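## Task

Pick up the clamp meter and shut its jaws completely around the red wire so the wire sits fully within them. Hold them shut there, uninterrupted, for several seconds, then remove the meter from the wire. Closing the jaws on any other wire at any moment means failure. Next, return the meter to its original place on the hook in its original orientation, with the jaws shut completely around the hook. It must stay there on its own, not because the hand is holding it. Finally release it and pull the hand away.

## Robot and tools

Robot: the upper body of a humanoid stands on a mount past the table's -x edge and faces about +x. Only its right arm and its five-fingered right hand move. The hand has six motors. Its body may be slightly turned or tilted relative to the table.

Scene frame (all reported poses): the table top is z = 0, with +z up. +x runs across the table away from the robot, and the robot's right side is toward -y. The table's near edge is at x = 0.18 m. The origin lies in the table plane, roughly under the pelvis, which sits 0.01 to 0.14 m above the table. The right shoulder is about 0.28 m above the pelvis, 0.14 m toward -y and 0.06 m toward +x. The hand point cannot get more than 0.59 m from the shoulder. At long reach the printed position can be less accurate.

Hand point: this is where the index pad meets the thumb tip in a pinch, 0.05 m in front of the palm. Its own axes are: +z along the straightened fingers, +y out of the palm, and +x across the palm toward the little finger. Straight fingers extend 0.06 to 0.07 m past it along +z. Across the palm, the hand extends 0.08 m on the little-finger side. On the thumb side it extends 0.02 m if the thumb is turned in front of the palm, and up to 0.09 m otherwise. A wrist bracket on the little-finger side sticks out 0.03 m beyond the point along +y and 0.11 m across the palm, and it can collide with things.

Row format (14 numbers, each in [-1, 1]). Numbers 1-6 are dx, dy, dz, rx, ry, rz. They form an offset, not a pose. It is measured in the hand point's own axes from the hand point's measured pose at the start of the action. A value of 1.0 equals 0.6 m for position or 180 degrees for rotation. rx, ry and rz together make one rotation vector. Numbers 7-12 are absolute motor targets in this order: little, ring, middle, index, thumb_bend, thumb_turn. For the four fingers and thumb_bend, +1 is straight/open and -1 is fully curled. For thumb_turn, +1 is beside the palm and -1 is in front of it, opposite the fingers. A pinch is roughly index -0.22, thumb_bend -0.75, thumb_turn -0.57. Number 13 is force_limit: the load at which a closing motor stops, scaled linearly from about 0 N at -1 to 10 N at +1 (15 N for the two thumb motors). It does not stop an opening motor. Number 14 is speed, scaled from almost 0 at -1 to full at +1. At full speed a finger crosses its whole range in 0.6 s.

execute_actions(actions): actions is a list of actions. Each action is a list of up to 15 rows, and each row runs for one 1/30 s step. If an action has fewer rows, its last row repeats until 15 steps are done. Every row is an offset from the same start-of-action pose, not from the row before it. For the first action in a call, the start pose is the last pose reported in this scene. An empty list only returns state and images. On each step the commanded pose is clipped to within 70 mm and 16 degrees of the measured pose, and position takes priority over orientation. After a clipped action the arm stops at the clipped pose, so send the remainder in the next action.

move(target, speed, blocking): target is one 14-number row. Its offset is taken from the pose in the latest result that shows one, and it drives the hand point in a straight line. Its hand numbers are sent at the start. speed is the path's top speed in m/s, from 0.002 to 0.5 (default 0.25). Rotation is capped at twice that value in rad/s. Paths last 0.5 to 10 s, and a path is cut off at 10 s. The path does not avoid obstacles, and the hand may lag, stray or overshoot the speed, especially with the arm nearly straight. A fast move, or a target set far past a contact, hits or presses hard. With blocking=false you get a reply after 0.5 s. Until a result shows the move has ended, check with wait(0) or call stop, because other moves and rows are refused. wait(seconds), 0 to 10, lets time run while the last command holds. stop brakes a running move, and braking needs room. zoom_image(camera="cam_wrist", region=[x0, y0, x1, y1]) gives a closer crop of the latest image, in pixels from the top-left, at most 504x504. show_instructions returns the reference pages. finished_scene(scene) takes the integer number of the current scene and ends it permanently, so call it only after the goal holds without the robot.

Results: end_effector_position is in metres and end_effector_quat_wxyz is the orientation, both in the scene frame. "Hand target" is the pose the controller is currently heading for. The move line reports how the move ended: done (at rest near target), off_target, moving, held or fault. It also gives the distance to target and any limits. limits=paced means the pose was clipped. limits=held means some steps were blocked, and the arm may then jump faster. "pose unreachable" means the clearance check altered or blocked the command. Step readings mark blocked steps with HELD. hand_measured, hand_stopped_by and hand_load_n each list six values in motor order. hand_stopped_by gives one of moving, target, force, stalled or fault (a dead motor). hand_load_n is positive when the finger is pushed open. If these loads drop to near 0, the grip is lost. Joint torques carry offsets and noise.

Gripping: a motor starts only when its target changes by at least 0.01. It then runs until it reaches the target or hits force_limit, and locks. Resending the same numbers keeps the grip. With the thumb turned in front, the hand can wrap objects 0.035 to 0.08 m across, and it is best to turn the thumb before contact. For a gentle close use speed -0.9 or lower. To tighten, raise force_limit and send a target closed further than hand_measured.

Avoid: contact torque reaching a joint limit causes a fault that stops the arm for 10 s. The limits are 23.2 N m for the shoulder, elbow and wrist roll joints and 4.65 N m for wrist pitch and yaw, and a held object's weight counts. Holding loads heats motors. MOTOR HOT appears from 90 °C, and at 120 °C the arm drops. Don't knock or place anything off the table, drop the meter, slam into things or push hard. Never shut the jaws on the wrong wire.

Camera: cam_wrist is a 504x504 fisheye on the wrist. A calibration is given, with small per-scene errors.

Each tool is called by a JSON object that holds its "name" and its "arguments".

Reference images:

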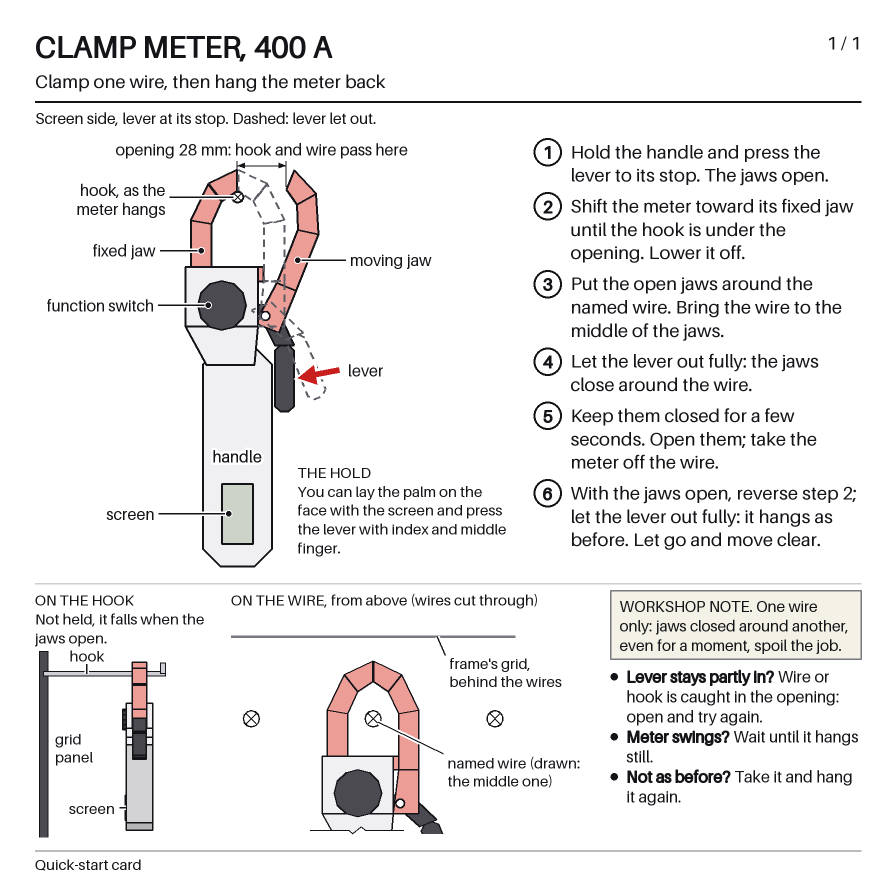

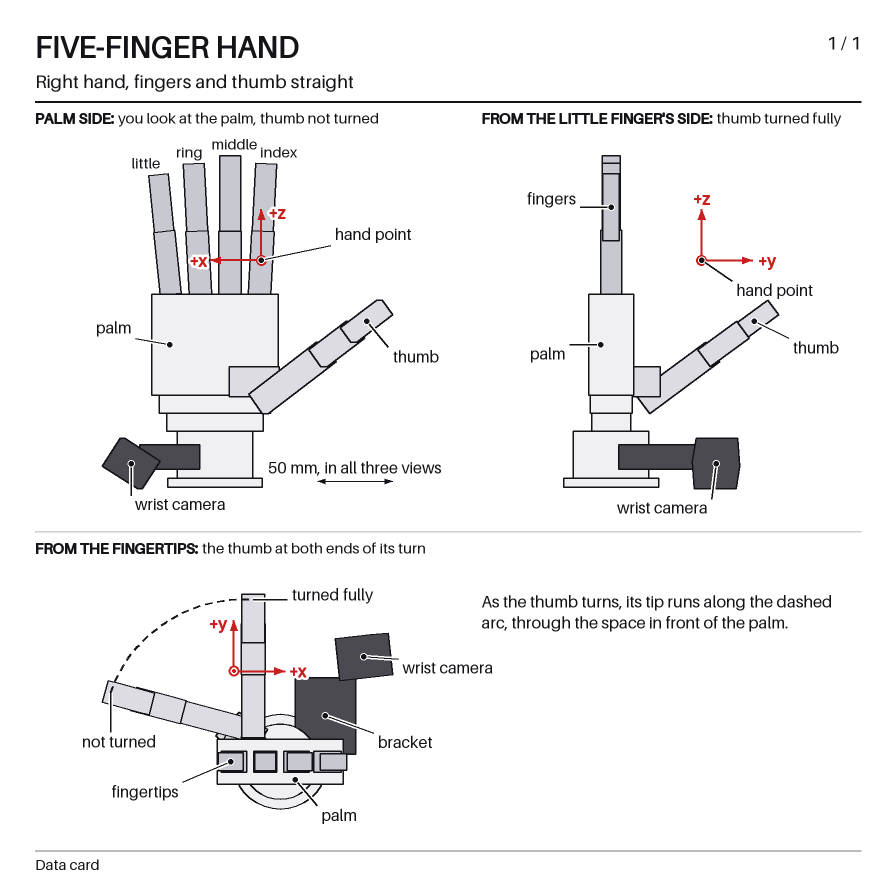

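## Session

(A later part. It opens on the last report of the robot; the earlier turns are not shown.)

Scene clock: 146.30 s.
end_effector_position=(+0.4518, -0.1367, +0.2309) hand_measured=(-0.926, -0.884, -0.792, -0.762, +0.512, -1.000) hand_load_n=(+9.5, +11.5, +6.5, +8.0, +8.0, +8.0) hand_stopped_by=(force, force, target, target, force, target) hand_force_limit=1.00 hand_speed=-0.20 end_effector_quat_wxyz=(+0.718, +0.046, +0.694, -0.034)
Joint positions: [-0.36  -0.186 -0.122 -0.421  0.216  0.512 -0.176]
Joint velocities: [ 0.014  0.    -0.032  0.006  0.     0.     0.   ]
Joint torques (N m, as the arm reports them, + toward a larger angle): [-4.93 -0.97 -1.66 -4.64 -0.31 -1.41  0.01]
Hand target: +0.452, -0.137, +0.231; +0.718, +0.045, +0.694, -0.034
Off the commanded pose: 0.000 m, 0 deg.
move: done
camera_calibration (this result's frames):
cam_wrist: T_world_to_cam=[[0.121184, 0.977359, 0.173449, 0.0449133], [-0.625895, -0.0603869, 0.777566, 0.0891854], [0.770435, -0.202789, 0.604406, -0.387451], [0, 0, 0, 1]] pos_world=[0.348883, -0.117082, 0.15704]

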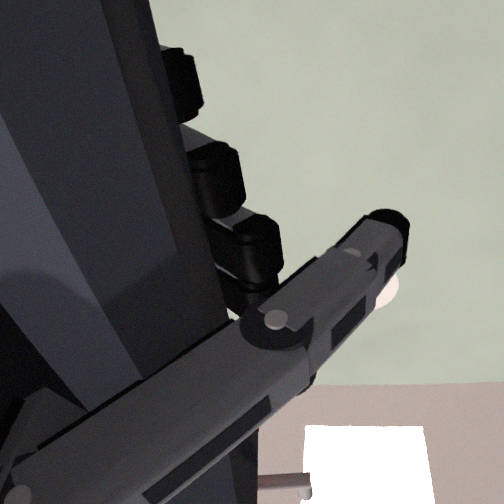

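{"name": "execute_actions", "arguments": {"actions": [[[0, 0, 0, 0, 0, 0, -1, -0.98, 1, 1, -1, -1, 1.0, -0.45]], [[0, 0, 0, 0, 0, 0, -1, -0.98, 1, 1, -1, -1, 1.0, -0.45]], [[0.001, 0, 0, 0, 0, 0, -1, -0.98, 1, 1, -1, -1, 1.0, 0.5],[0.0015, 0, 0, 0, 0, 0, -1, -0.98, 1, 1, -1, -1, 1.0, 0.5],[0.002, 0, 0, 0, 0, 0, -1, -0.98, 1, 1, -1, -1, 1.0, 0.5],[0.003, 0, 0, 0, 0, 0, -1, -0.98, 1, 1, -1, -1, 1.0, 0.5],[0.0035, 0, 0, 0, 0, 0, -1, -0.98, 1, 1, -1, -1, 1.0, 0.5],[0.004, 0, 0, 0, 0, 0, -1, -0.98, 1, 1, -1, -1, 1.0, 0.5],[0.005, 0, 0, 0, 0, 0, -1, -0.98, 1, 1, -1, -1, 1.0, 0.5],[0.0055, 0, 0, 0, 0, 0, -1, -0.98, 1, 1, -1, -1, 1.0, 0.5],[0.006, 0, 0, 0, 0, 0, -1, -0.98, 1, 1, -1, -1, 1.0, 0.5],[0.007, 0, 0, 0, 0, 0, -1, -0.98, 1, 1, -1, -1, 1.0, 0.5],[0.0075, 0, 0, 0, 0, 0, -1, -0.98, 1, 1, -1, -1, 1.0, 0.5]]]}}

{"name": "zoom_image", "arguments": {"camera": "cam_wrist", "region": [200, 384, 360, 504]}}

Scene clock: 148.97 s.
end_effector_position=(+0.4519, -0.1372, +0.2273) hand_measured=(-0.926, -0.884, +1.000, +1.000, +0.512, -1.000) hand_load_n=(+9.5, +11.5, +0.0, +0.0, +7.5, +8.0) hand_stopped_by=(force, force, moving, target, force, target) hand_force_limit=1.00 hand_speed=0.50 end_effector_quat_wxyz=(+0.718, +0.047, +0.694, -0.034)
Joint positions: [-0.352 -0.186 -0.117 -0.401  0.216  0.482 -0.175]
Joint velocities: [ 0.003 -0.012 -0.014  0.003 -0.003 -0.011  0.   ]
Joint torques (N m, as the arm reports them, + toward a larger angle): [-4.49 -0.91 -1.36 -4.47 -0.37 -1.53 -0.11]
Hand target: +0.452, -0.137, +0.226; +0.718, +0.046, +0.694, -0.034
Off the commanded pose: 0.001 m, 0 deg.
Step readings (end_effector_position; steps 1 to 15: 1st action; 16 to 30: 2nd action; 31 to 45: 3rd action):
0: (+0.4518, -0.1367, +0.2309)
1: (+0.4518, -0.1367, +0.2309)
2: (+0.4518, -0.1367, +0.2309)
4: (+0.4518, -0.1367, +0.2309)
8: (+0.4518, -0.1367, +0.2309)
15: (+0.4518, -0.1367, +0.2309)
16: (+0.4518, -0.1367, +0.2309)
17: (+0.4518, -0.1367, +0.2309)
19: (+0.4518, -0.1367, +0.2309)
23: (+0.4518, -0.1367, +0.2309)
30: (+0.4518, -0.1367, +0.2309)
31: (+0.4518, -0.1367, +0.2310)
32: (+0.4518, -0.1367, +0.2310)
34: (+0.4518, -0.1369, +0.2313)
38: (+0.4519, -0.1374, +0.2301)
45: end_effector_position above
camera_calibration (this result's frames):
cam_wrist: T_world_to_cam=[[0.121813, 0.976958, 0.175258, 0.0453527], [-0.626577, -0.0612528, 0.776949, 0.092402], [0.769781, -0.204455, 0.604678, -0.385443], [0, 0, 0, 1]] pos_world=[0.349079, -0.117454, 0.153329]

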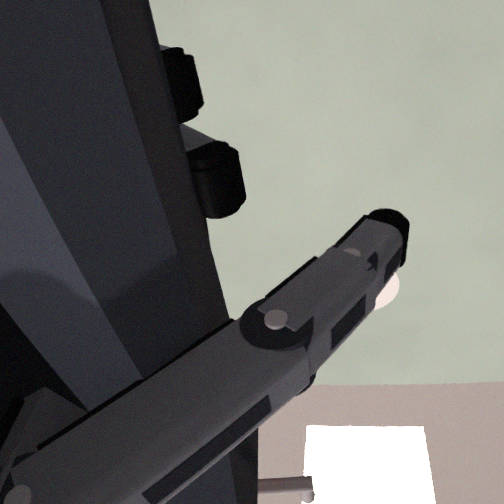

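Region (200, 384, 360, 504) of cam_wrist's 504x504 image, scaled by 3.150, with more detail than that image has; it fills the top 378 rows of this view, and the rest is white.

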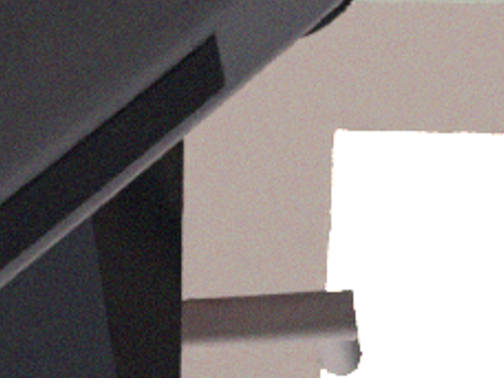

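{"name": "execute_actions", "arguments": {"actions": []}}

Scene clock: 150.67 s.
end_effector_position=(+0.4518, -0.1371, +0.2275) hand_measured=(-0.926, -0.884, +1.000, +1.000, +0.512, -1.000) hand_load_n=(+9.5, +11.5, +0.0, +0.0, +7.5, +8.0) hand_stopped_by=(force, force, target, target, force, target) hand_force_limit=1.00 hand_speed=0.50 end_effector_quat_wxyz=(+0.718, +0.047, +0.693, -0.034)
Joint positions: [-0.352 -0.186 -0.117 -0.401  0.216  0.481 -0.175]
Joint velocities: [-0.003  0.011  0.008  0.012  0.017  0.     0.   ]
Joint torques (N m, as the arm reports them, + toward a larger angle): [-5.24 -1.11 -1.4  -4.65 -0.42 -1.37 -0.02]
Hand target: +0.452, -0.137, +0.226; +0.718, +0.046, +0.694, -0.034
Off the commanded pose: 0.001 m, 0 deg.
camera_calibration (this result's frames):
cam_wrist: T_world_to_cam=[[0.121438, 0.976982, 0.175382, 0.0453776], [-0.627203, -0.0614195, 0.77643, 0.0926111], [0.76933, -0.204288, 0.605307, -0.385428], [0, 0, 0, 1]] pos_world=[0.349096, -0.117383, 0.153438]

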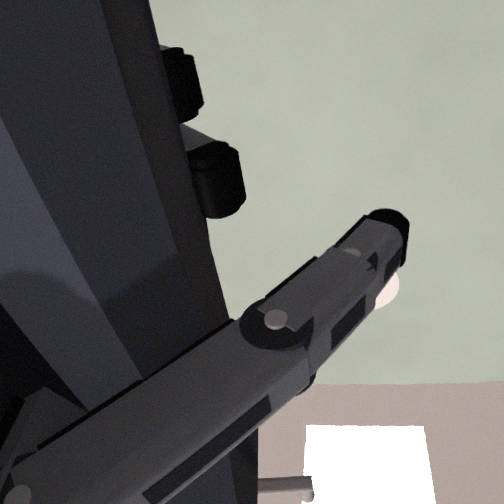

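{"name": "execute_actions", "arguments": {"actions": [[[0.003,0,0,0,0,0,-1,-0.98,1,1,-1,-1,1.0,0.5]],[[0,0,0,0,0,0,1,1,1,1,1,-1,1.0,-0.5]]]}}

Scene clock: 152.23 s.
end_effector_position=(+0.4518, -0.1376, +0.2289) hand_measured=(-0.596, -0.554, +1.000, +1.000, +0.716, -1.000) hand_load_n=(+0.0, +0.0, +0.0, +0.0, +0.0, +0.0) hand_stopped_by=(moving, moving, target, target, moving, target) hand_force_limit=1.00 hand_speed=-0.50 end_effector_quat_wxyz=(+0.721, +0.047, +0.690, -0.034)
Joint positions: [-0.351 -0.186 -0.117 -0.397  0.216  0.468 -0.175]
Joint velocities: [ 0.     0.     0.     0.    -0.006  0.     0.   ]
Joint torques (N m, as the arm reports them, + toward a larger angle): [-3.62 -1.27 -1.23 -3.62 -0.17 -0.67 -0.07]
Hand target: +0.452, -0.138, +0.227; +0.719, +0.047, +0.693, -0.034
Off the commanded pose: 0.002 m, 0 deg.
Step readings (end_effector_position; steps 1 to 15: 1st action; 16 to 30: 2nd action):
0: (+0.4518, -0.1371, +0.2275)
1: (+0.4519, -0.1372, +0.2275)
2: (+0.4519, -0.1373, +0.2277)
4: (+0.4520, -0.1376, +0.2274)
8: (+0.4520, -0.1379, +0.2268)
15: (+0.4520, -0.1378, +0.2269)
16: (+0.4520, -0.1378, +0.2269)
17: (+0.4520, -0.1378, +0.2269)
19: (+0.4518, -0.1378, +0.2281)
23: (+0.4518, -0.1374, +0.2297)
30: end_effector_position above
camera_calibration (this result's frames):
cam_wrist: T_world_to_cam=[[0.121096, 0.976669, 0.177351, 0.0452337], [-0.633539, -0.0614998, 0.771262, 0.0955218], [0.764175, -0.205756, 0.611311, -0.385578], [0, 0, 0, 1]] pos_world=[0.349688, -0.117639, 0.154013]

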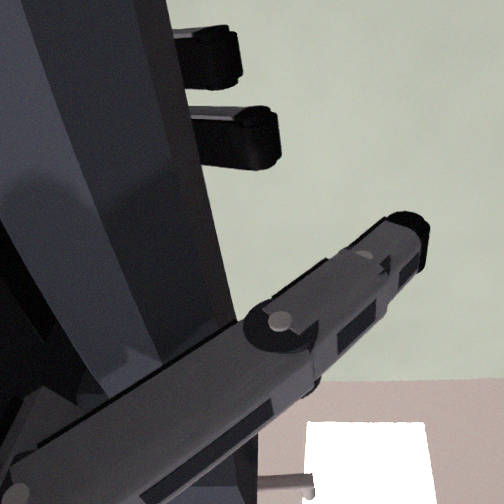

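{"name": "execute_actions", "arguments": {"actions": [[[0,0,0,0,0,0,1,1,1,1,1,-1,1.0,0.8]]]}}

{"name": "move", "arguments": {"target": [0,-0.025,-0.05,0,0,0,1,1,1,1,1,-1,1.0,0.8], "speed": 0.06}}

Scene clock: 153.20 s.
end_effector_position=(+0.4518, -0.1376, +0.2289) hand_measured=(+1.000, +1.000, +1.000, +1.000, +1.000, -1.000) hand_load_n=(+0.0, +0.0, +0.0, +0.0, +0.0, +0.0) hand_stopped_by=(moving, moving, target, target, target, target) hand_force_limit=1.00 hand_speed=0.80 end_effector_quat_wxyz=(+0.721, +0.047, +0.690, -0.034)
Joint positions: [-0.351 -0.186 -0.117 -0.397  0.216  0.468 -0.175]
Joint velocities: [-0.002  0.    -0.003 -0.006  0.012  0.     0.   ]
Joint torques (N m, as the arm reports them, + toward a larger angle): [-4.16 -1.38 -1.39 -3.74 -0.3  -0.98 -0.04]
Hand target: +0.452, -0.138, +0.229; +0.721, +0.047, +0.690, -0.034
Off the commanded pose: 0.000 m, 0 deg.
Step readings (end_effector_position):
0: (+0.4518, -0.1376, +0.2289)
1: (+0.4518, -0.1376, +0.2289)
2: (+0.4518, -0.1376, +0.2289)
4: (+0.4518, -0.1376, +0.2289)
8: (+0.4518, -0.1376, +0.2289)
15: end_effector_position above
camera_calibration (this result's frames):
cam_wrist: T_world_to_cam=[[0.121158, 0.976661, 0.177352, 0.0452169], [-0.633536, -0.0614627, 0.771268, 0.0955272], [0.764168, -0.205804, 0.611303, -0.385582], [0, 0, 0, 1]] pos_world=[0.349691, -0.117645, 0.154011]

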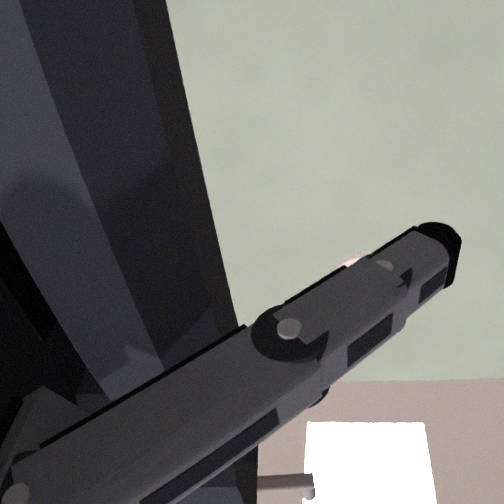

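Scene clock: 154.07 s.
end_effector_position=(+0.4206, -0.1484, +0.2270) hand_measured=(+1.000, +1.000, +1.000, +1.000, +1.000, -1.000) hand_load_n=(+0.0, +0.0, +0.0, +0.0, +0.0, +0.0) hand_stopped_by=(target, target, target, target, target, target) hand_force_limit=1.00 hand_speed=0.80 end_effector_quat_wxyz=(+0.721, +0.047, +0.690, -0.035)
Joint positions: [-0.193 -0.195 -0.15  -0.552  0.247  0.476 -0.144]
Joint velocities: [ 0.005  0.    -0.006  0.     0.003  0.     0.003]
Joint torques (N m, as the arm reports them, + toward a larger angle): [-2.59 -1.47 -1.21 -4.46 -0.12 -0.92 -0.04]
Hand target: +0.420, -0.148, +0.227; +0.721, +0.047, +0.690, -0.033
Off the commanded pose: 0.001 m, 0 deg.
move: done
camera_calibration (this result's frames):
cam_wrist: T_world_to_cam=[[0.122258, 0.97707, 0.17432, 0.0602003], [-0.633551, -0.0583689, 0.771496, 0.0769135], [0.76398, -0.204762, 0.611888, -0.362691], [0, 0, 0, 1]] pos_world=[0.318457, -0.128596, 0.152094]

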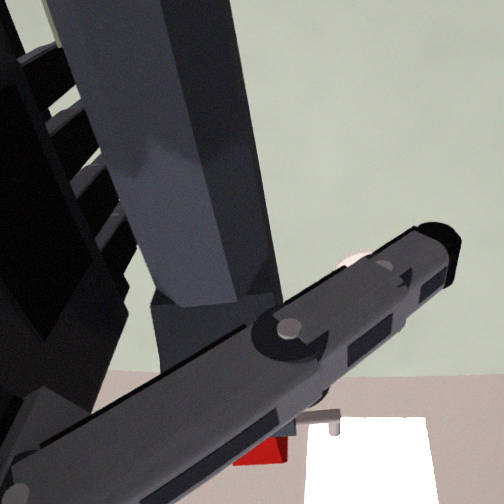

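{"name": "move", "arguments": {"target": [0,-0.06,-0.16,0,0,0,1,1,1,1,1,-1,1.0,0.8], "speed": 0.12}}

Scene clock: 156.27 s.
end_effector_position=(+0.3203, -0.1718, +0.2214) hand_measured=(+1.000, +1.000, +1.000, +1.000, +1.000, -1.000) hand_load_n=(+0.0, +0.0, +0.0, +0.0, +0.0, +0.0) hand_stopped_by=(target, target, target, target, target, target) hand_force_limit=1.00 hand_speed=0.80 end_effector_quat_wxyz=(+0.720, +0.043, +0.692, -0.037)
Joint positions: [ 0.375 -0.155 -0.266 -0.845  0.351  0.244  0.027]
Joint velocities: [-0.002  0.002 -0.006  0.     0.012 -0.001  0.   ]
Joint torques (N m, as the arm reports them, + toward a larger angle): [ 0.45 -0.63 -1.46 -4.73 -0.17 -1.1  -0.02]
Hand target: +0.320, -0.172, +0.222; +0.721, +0.045, +0.691, -0.034
Off the commanded pose: 0.002 m, 0 deg.
move: done
camera_calibration (this result's frames):
cam_wrist: T_world_to_cam=[[0.120459, 0.978464, 0.167627, 0.0985224], [-0.630752, -0.0549529, 0.774036, 0.0154491], [0.766578, -0.19897, 0.610548, -0.286943], [0, 0, 0, 1]] pos_world=[0.21784, -0.152645, 0.146719]

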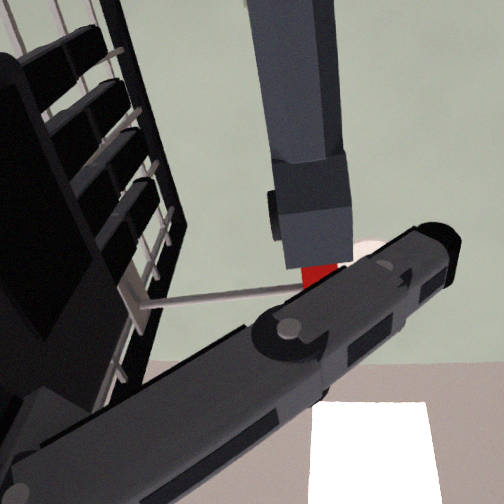

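{"name": "move", "arguments": {"target": [0,-0.022,-0.017,0,0,0,1,1,1,1,1,-1,1.0,0.8], "speed": 0.06}}

{"name": "execute_actions", "arguments": {"actions": [[[0,0,0,0,0,0,-0.5,-0.5,-0.5,-0.5,1,1,0.0,0.8]]]}}

Scene clock: 159.77 s.
end_effector_position=(+0.3086, -0.1835, +0.2212) hand_measured=(+1.000, +1.000, +1.000, +1.000, +1.000, -1.000) hand_load_n=(+0.0, +0.0, +0.0, +0.0, +0.0, +0.0) hand_stopped_by=(target, target, target, target, target, target) hand_force_limit=1.00 hand_speed=0.80 end_effector_quat_wxyz=(+0.720, +0.043, +0.691, -0.038)
Joint positions: [ 0.437 -0.155 -0.335 -0.832  0.403  0.191  0.089]
Joint velocities: [ 0.002  0.003  0.012 -0.014 -0.003  0.     0.006]
Joint torques (N m, as the arm reports them, + toward a larger angle): [ 0.59 -0.96 -1.32 -3.79  0.24 -1.19  0.01]
Hand target: +0.308, -0.184, +0.221; +0.720, +0.044, +0.691, -0.037
Off the commanded pose: 0.000 m, 0 deg.
move: done
camera_calibration (this result's frames):
cam_wrist: T_world_to_cam=[[0.121804, 0.978822, 0.164532, 0.111802], [-0.631203, -0.0515403, 0.773904, 0.00838267], [0.765994, -0.198117, 0.611557, -0.280118], [0, 0, 0, 1]] pos_world=[0.206242, -0.164498, 0.146426]

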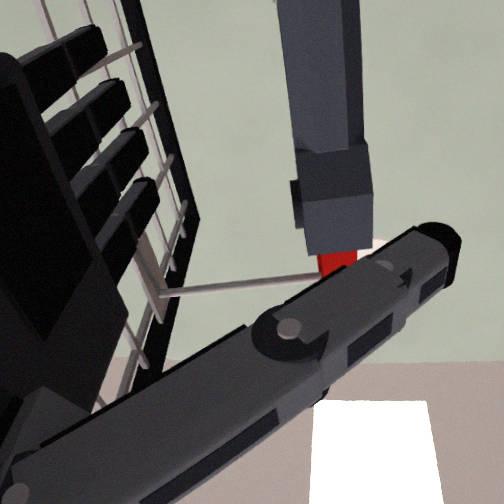

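Scene clock: 160.27 s.
end_effector_position=(+0.3086, -0.1835, +0.2212) hand_measured=(-0.188, -0.188, -0.188, -0.188, +1.000, +0.020) hand_load_n=(+0.0, -0.5, -0.5, -0.5, +0.0, +0.5) hand_stopped_by=(moving, moving, moving, moving, target, moving) hand_force_limit=0.00 hand_speed=0.80 end_effector_quat_wxyz=(+0.720, +0.043, +0.691, -0.038)
Joint positions: [ 0.437 -0.155 -0.335 -0.832  0.403  0.191  0.089]
Joint velocities: [ 0.     0.    -0.005 -0.005  0.002  0.     0.   ]
Joint torques (N m, as the arm reports them, + toward a larger angle): [ 0.67 -1.05 -0.86 -3.82 -0.01 -0.89 -0.12]
Hand target: +0.309, -0.184, +0.221; +0.720, +0.043, +0.691, -0.038
Off the commanded pose: 0.000 m, 0 deg.
Step readings (end_effector_position):
0: (+0.3086, -0.1835, +0.2212)
1: (+0.3086, -0.1835, +0.2212)
2: (+0.3086, -0.1835, +0.2212)
4: (+0.3086, -0.1835, +0.2212)
8: (+0.3086, -0.1835, +0.2212)
15: end_effector_position above
camera_calibration (this result's frames):
cam_wrist: T_world_to_cam=[[0.12151, 0.978864, 0.164504, 0.111852], [-0.631195, -0.0517063, 0.773899, 0.00834397], [0.766047, -0.19787, 0.611571, -0.280074], [0, 0, 0, 1]] pos_world=[0.206226, -0.164474, 0.146428]

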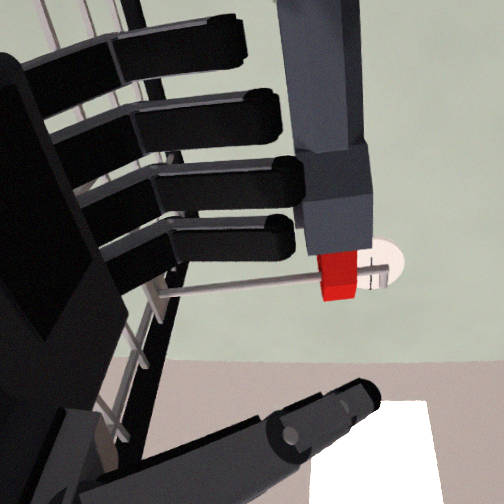

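{"name": "zoom_image", "arguments": {"camera": "cam_wrist", "region": [280, 200, 420, 340]}}

Region (280, 200, 420, 340) of cam_wrist's 504x504 image, scaled by 3.600, with more detail than that image has.

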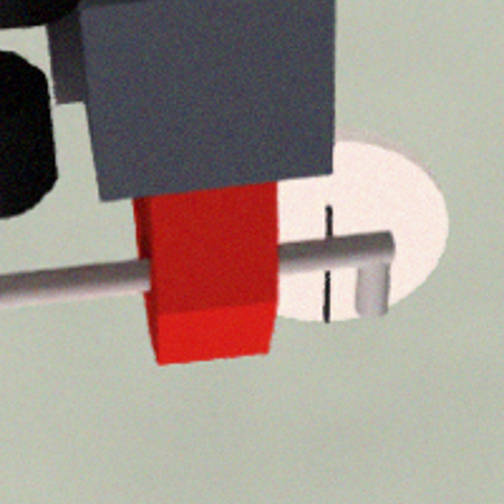

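{"name": "move", "arguments": {"target": [0,0.2,-0.015,0,0,0,-0.5,-0.5,-0.5,-0.5,1,1,0.0,0.8], "speed": 0.15}}

Scene clock: 162.90 s.
end_effector_position=(+0.3111, -0.1047, +0.2213) hand_measured=(-0.500, -0.500, -0.500, -0.500, +1.000, +1.000) hand_load_n=(+0.0, +0.0, +0.0, +0.0, +0.0, +0.0) hand_stopped_by=(target, target, target, target, target, target) hand_force_limit=0.00 hand_speed=0.80 end_effector_quat_wxyz=(+0.721, +0.034, +0.692, -0.026)
Joint positions: [ 0.452 -0.029  0.138 -0.939  0.008  0.225 -0.096]
Joint velocities: [-0.006  0.003 -0.006 -0.002 -0.017  0.     0.   ]
Joint torques (N m, as the arm reports them, + toward a larger angle): [ 0.36  0.03 -1.17 -3.66 -0.31 -0.97 -0.12]
Hand target: +0.311, -0.106, +0.221; +0.720, +0.033, +0.692, -0.028
Off the commanded pose: 0.042 m, 2 deg.
move: held; limits=held; held on 14 of 32 steps, including the last
pose unreachable: on one or more control steps of this call, first in action 0 (counted from 0), an arm could not follow its commanded pose, so it was not sent that pose on those steps. On the call's last step it was still not sent that pose. It may still have moved: this result reports where it is.
cause: the commanded pose would bring a part of the arm (just beyond joint 5 (wrist roll)) too close to the robot's own body.
camera_calibration (this result's frames):
cam_wrist: T_world_to_cam=[[0.0916295, 0.981456, 0.16837, 0.043123], [-0.629204, -0.073988, 0.77371, 0.0110512], [0.77182, -0.176834, 0.610757, -0.265858], [0, 0, 0, 1]] pos_world=[0.208196, -0.0885183, 0.146563]

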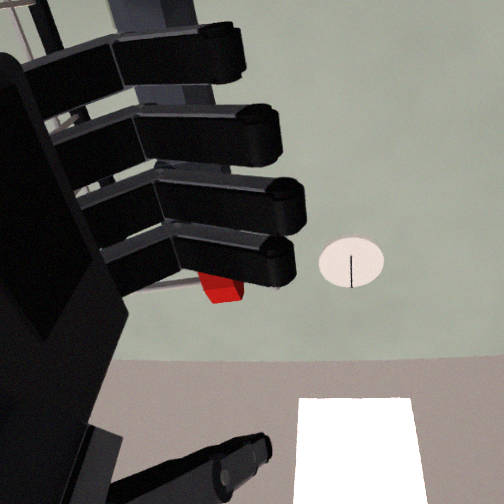

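{"name": "move", "arguments": {"target": [0,0.12,0.02,-0.109,0.109,0.491,-0.5,-0.5,-0.5,-0.5,1,1,0.0,0.8], "speed": 0.4}}

Scene clock: 167.50 s.
end_effector_position=(+0.3144, -0.0933, +0.2220) hand_measured=(-0.500, -0.500, -0.500, -0.500, +1.000, +1.000) hand_load_n=(+0.0, +0.0, +0.0, +0.0, +0.0, +0.0) hand_stopped_by=(target, target, target, target, target, target) hand_force_limit=0.00 hand_speed=0.80 end_effector_quat_wxyz=(+0.697, +0.112, +0.702, +0.097)
Joint positions: [ 0.423 -0.018  0.176 -0.906  0.271  0.247 -0.131]
Joint velocities: [-0.009  0.005  0.006  0.008  0.005  0.     0.   ]
Joint torques (N m, as the arm reports them, + toward a larger angle): [ 0.47  0.02 -0.77 -3.76 -0.06 -0.9   0.09]
Hand target: +0.314, -0.094, +0.222; +0.697, +0.112, +0.702, +0.096
Off the commanded pose: 0.061 m, 76 deg; orientation clipped at the last step of the last action.
move: held; limits=paced,held; held on 56 of 72 steps, including the last
pose unreachable: on one or more control steps of this call, first in action 0 (counted from 0), an arm could not follow its commanded pose, so it was not sent that pose on those steps. On the call's last step it was still not sent that pose. It may still have moved: this result reports where it is.
cause: the commanded pose would bring a part of the arm (just beyond joint 3 (shoulder yaw)) too close to the robot's own body.
camera_calibration (this result's frames):
cam_wrist: T_world_to_cam=[[0.0369795, 0.898848, 0.436698, -0.0185244], [-0.588137, -0.333722, 0.736698, -0.0155005], [0.807915, -0.284081, 0.516305, -0.267248], [0, 0, 0, 1]] pos_world=[0.207482, -0.0644424, 0.15749]

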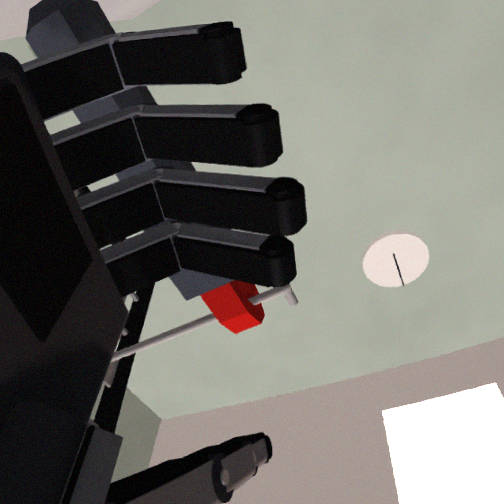

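{"name": "zoom_image", "arguments": {"camera": "cam_wrist", "region": [180, 250, 310, 350]}}

Region (180, 250, 310, 350) of cam_wrist's 504x504 image, scaled by 3.877, with more detail than that image has; it fills the top 388 rows of this view, and the rest is white.

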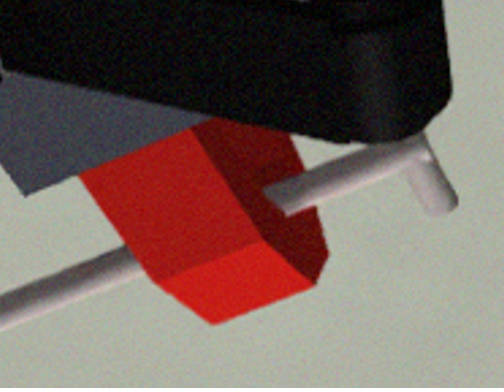

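{"name": "move", "arguments": {"target": [0.045,0.15,0.031,-0.239,0.073,-0.003,-0.5,-0.5,-0.5,-0.5,1,1,0.0,0.8], "speed": 0.3}}

Scene clock: 171.17 s.
end_effector_position=(+0.3399, -0.0070, +0.2269) hand_measured=(-0.500, -0.500, -0.500, -0.500, +1.000, +1.000) hand_load_n=(+0.0, +0.0, +0.0, +0.0, +0.0, +0.0) hand_stopped_by=(target, target, target, target, target, target) hand_force_limit=0.00 hand_speed=0.80 end_effector_quat_wxyz=(+0.615, -0.156, +0.689, +0.351)
Joint positions: [-0.212 -0.372 -0.022 -0.497  0.721  0.564  0.367]
Joint velocities: [-0.008  0.003 -0.023  0.002 -0.015  0.     0.003]
Joint torques (N m, as the arm reports them, + toward a larger angle): [-3.4  -0.98 -0.97 -3.39  0.31 -0.7   0.15]
Hand target: +0.339, -0.006, +0.226; +0.612, -0.157, +0.690, +0.353
Off the commanded pose: 0.010 m, 2 deg.
move: off_target
camera_calibration (this result's frames):
cam_wrist: T_world_to_cam=[[-0.595818, 0.673594, 0.437346, 0.114155], [-0.202721, -0.653065, 0.729665, -0.106946], [0.777113, 0.346088, 0.525659, -0.253058], [0, 0, 0, 1]] pos_world=[0.24299, -0.0591562, 0.161132]

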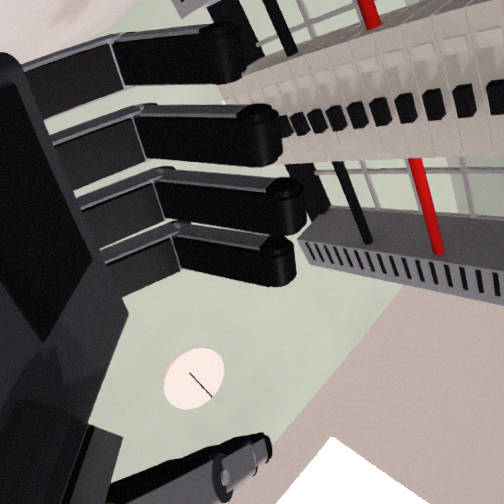

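{"name": "wait", "arguments": {"seconds": 3}}

{"name": "finished_scene", "arguments": {"scene": 1}}

Scene clock: 174.47 s.
end_effector_position=(+0.3398, -0.0070, +0.2269) hand_measured=(-0.500, -0.500, -0.500, -0.500, +1.000, +1.000) hand_load_n=(+0.0, +0.0, +0.0, +0.0, +0.0, +0.0) hand_stopped_by=(target, target, target, target, target, target) hand_force_limit=0.00 hand_speed=0.80 end_effector_quat_wxyz=(+0.614, -0.156, +0.689, +0.351)
Joint positions: [-0.212 -0.372 -0.022 -0.497  0.721  0.564  0.367]
Joint velocities: [ 0.012  0.     0.003 -0.002  0.009  0.     0.   ]
Joint torques (N m, as the arm reports them, + toward a larger angle): [-3.17 -0.88 -1.61 -2.96  0.38 -0.67  0.17]
Hand target: +0.339, -0.006, +0.226; +0.612, -0.157, +0.690, +0.353
Off the commanded pose: 0.010 m, 2 deg.
wait: 3.00 s; at rest from the start
camera_calibration (this result's frames):
cam_wrist: T_world_to_cam=[[-0.595945, 0.67347, 0.437365, 0.114159], [-0.202584, -0.653117, 0.729656, -0.106983], [0.777052, 0.346232, 0.525656, -0.253018], [0, 0, 0, 1]] pos_world=[0.242968, -0.0591525, 0.161132]

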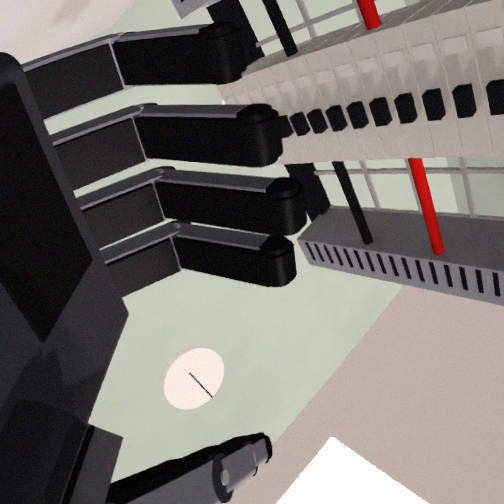

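The scene is finished: the task was done.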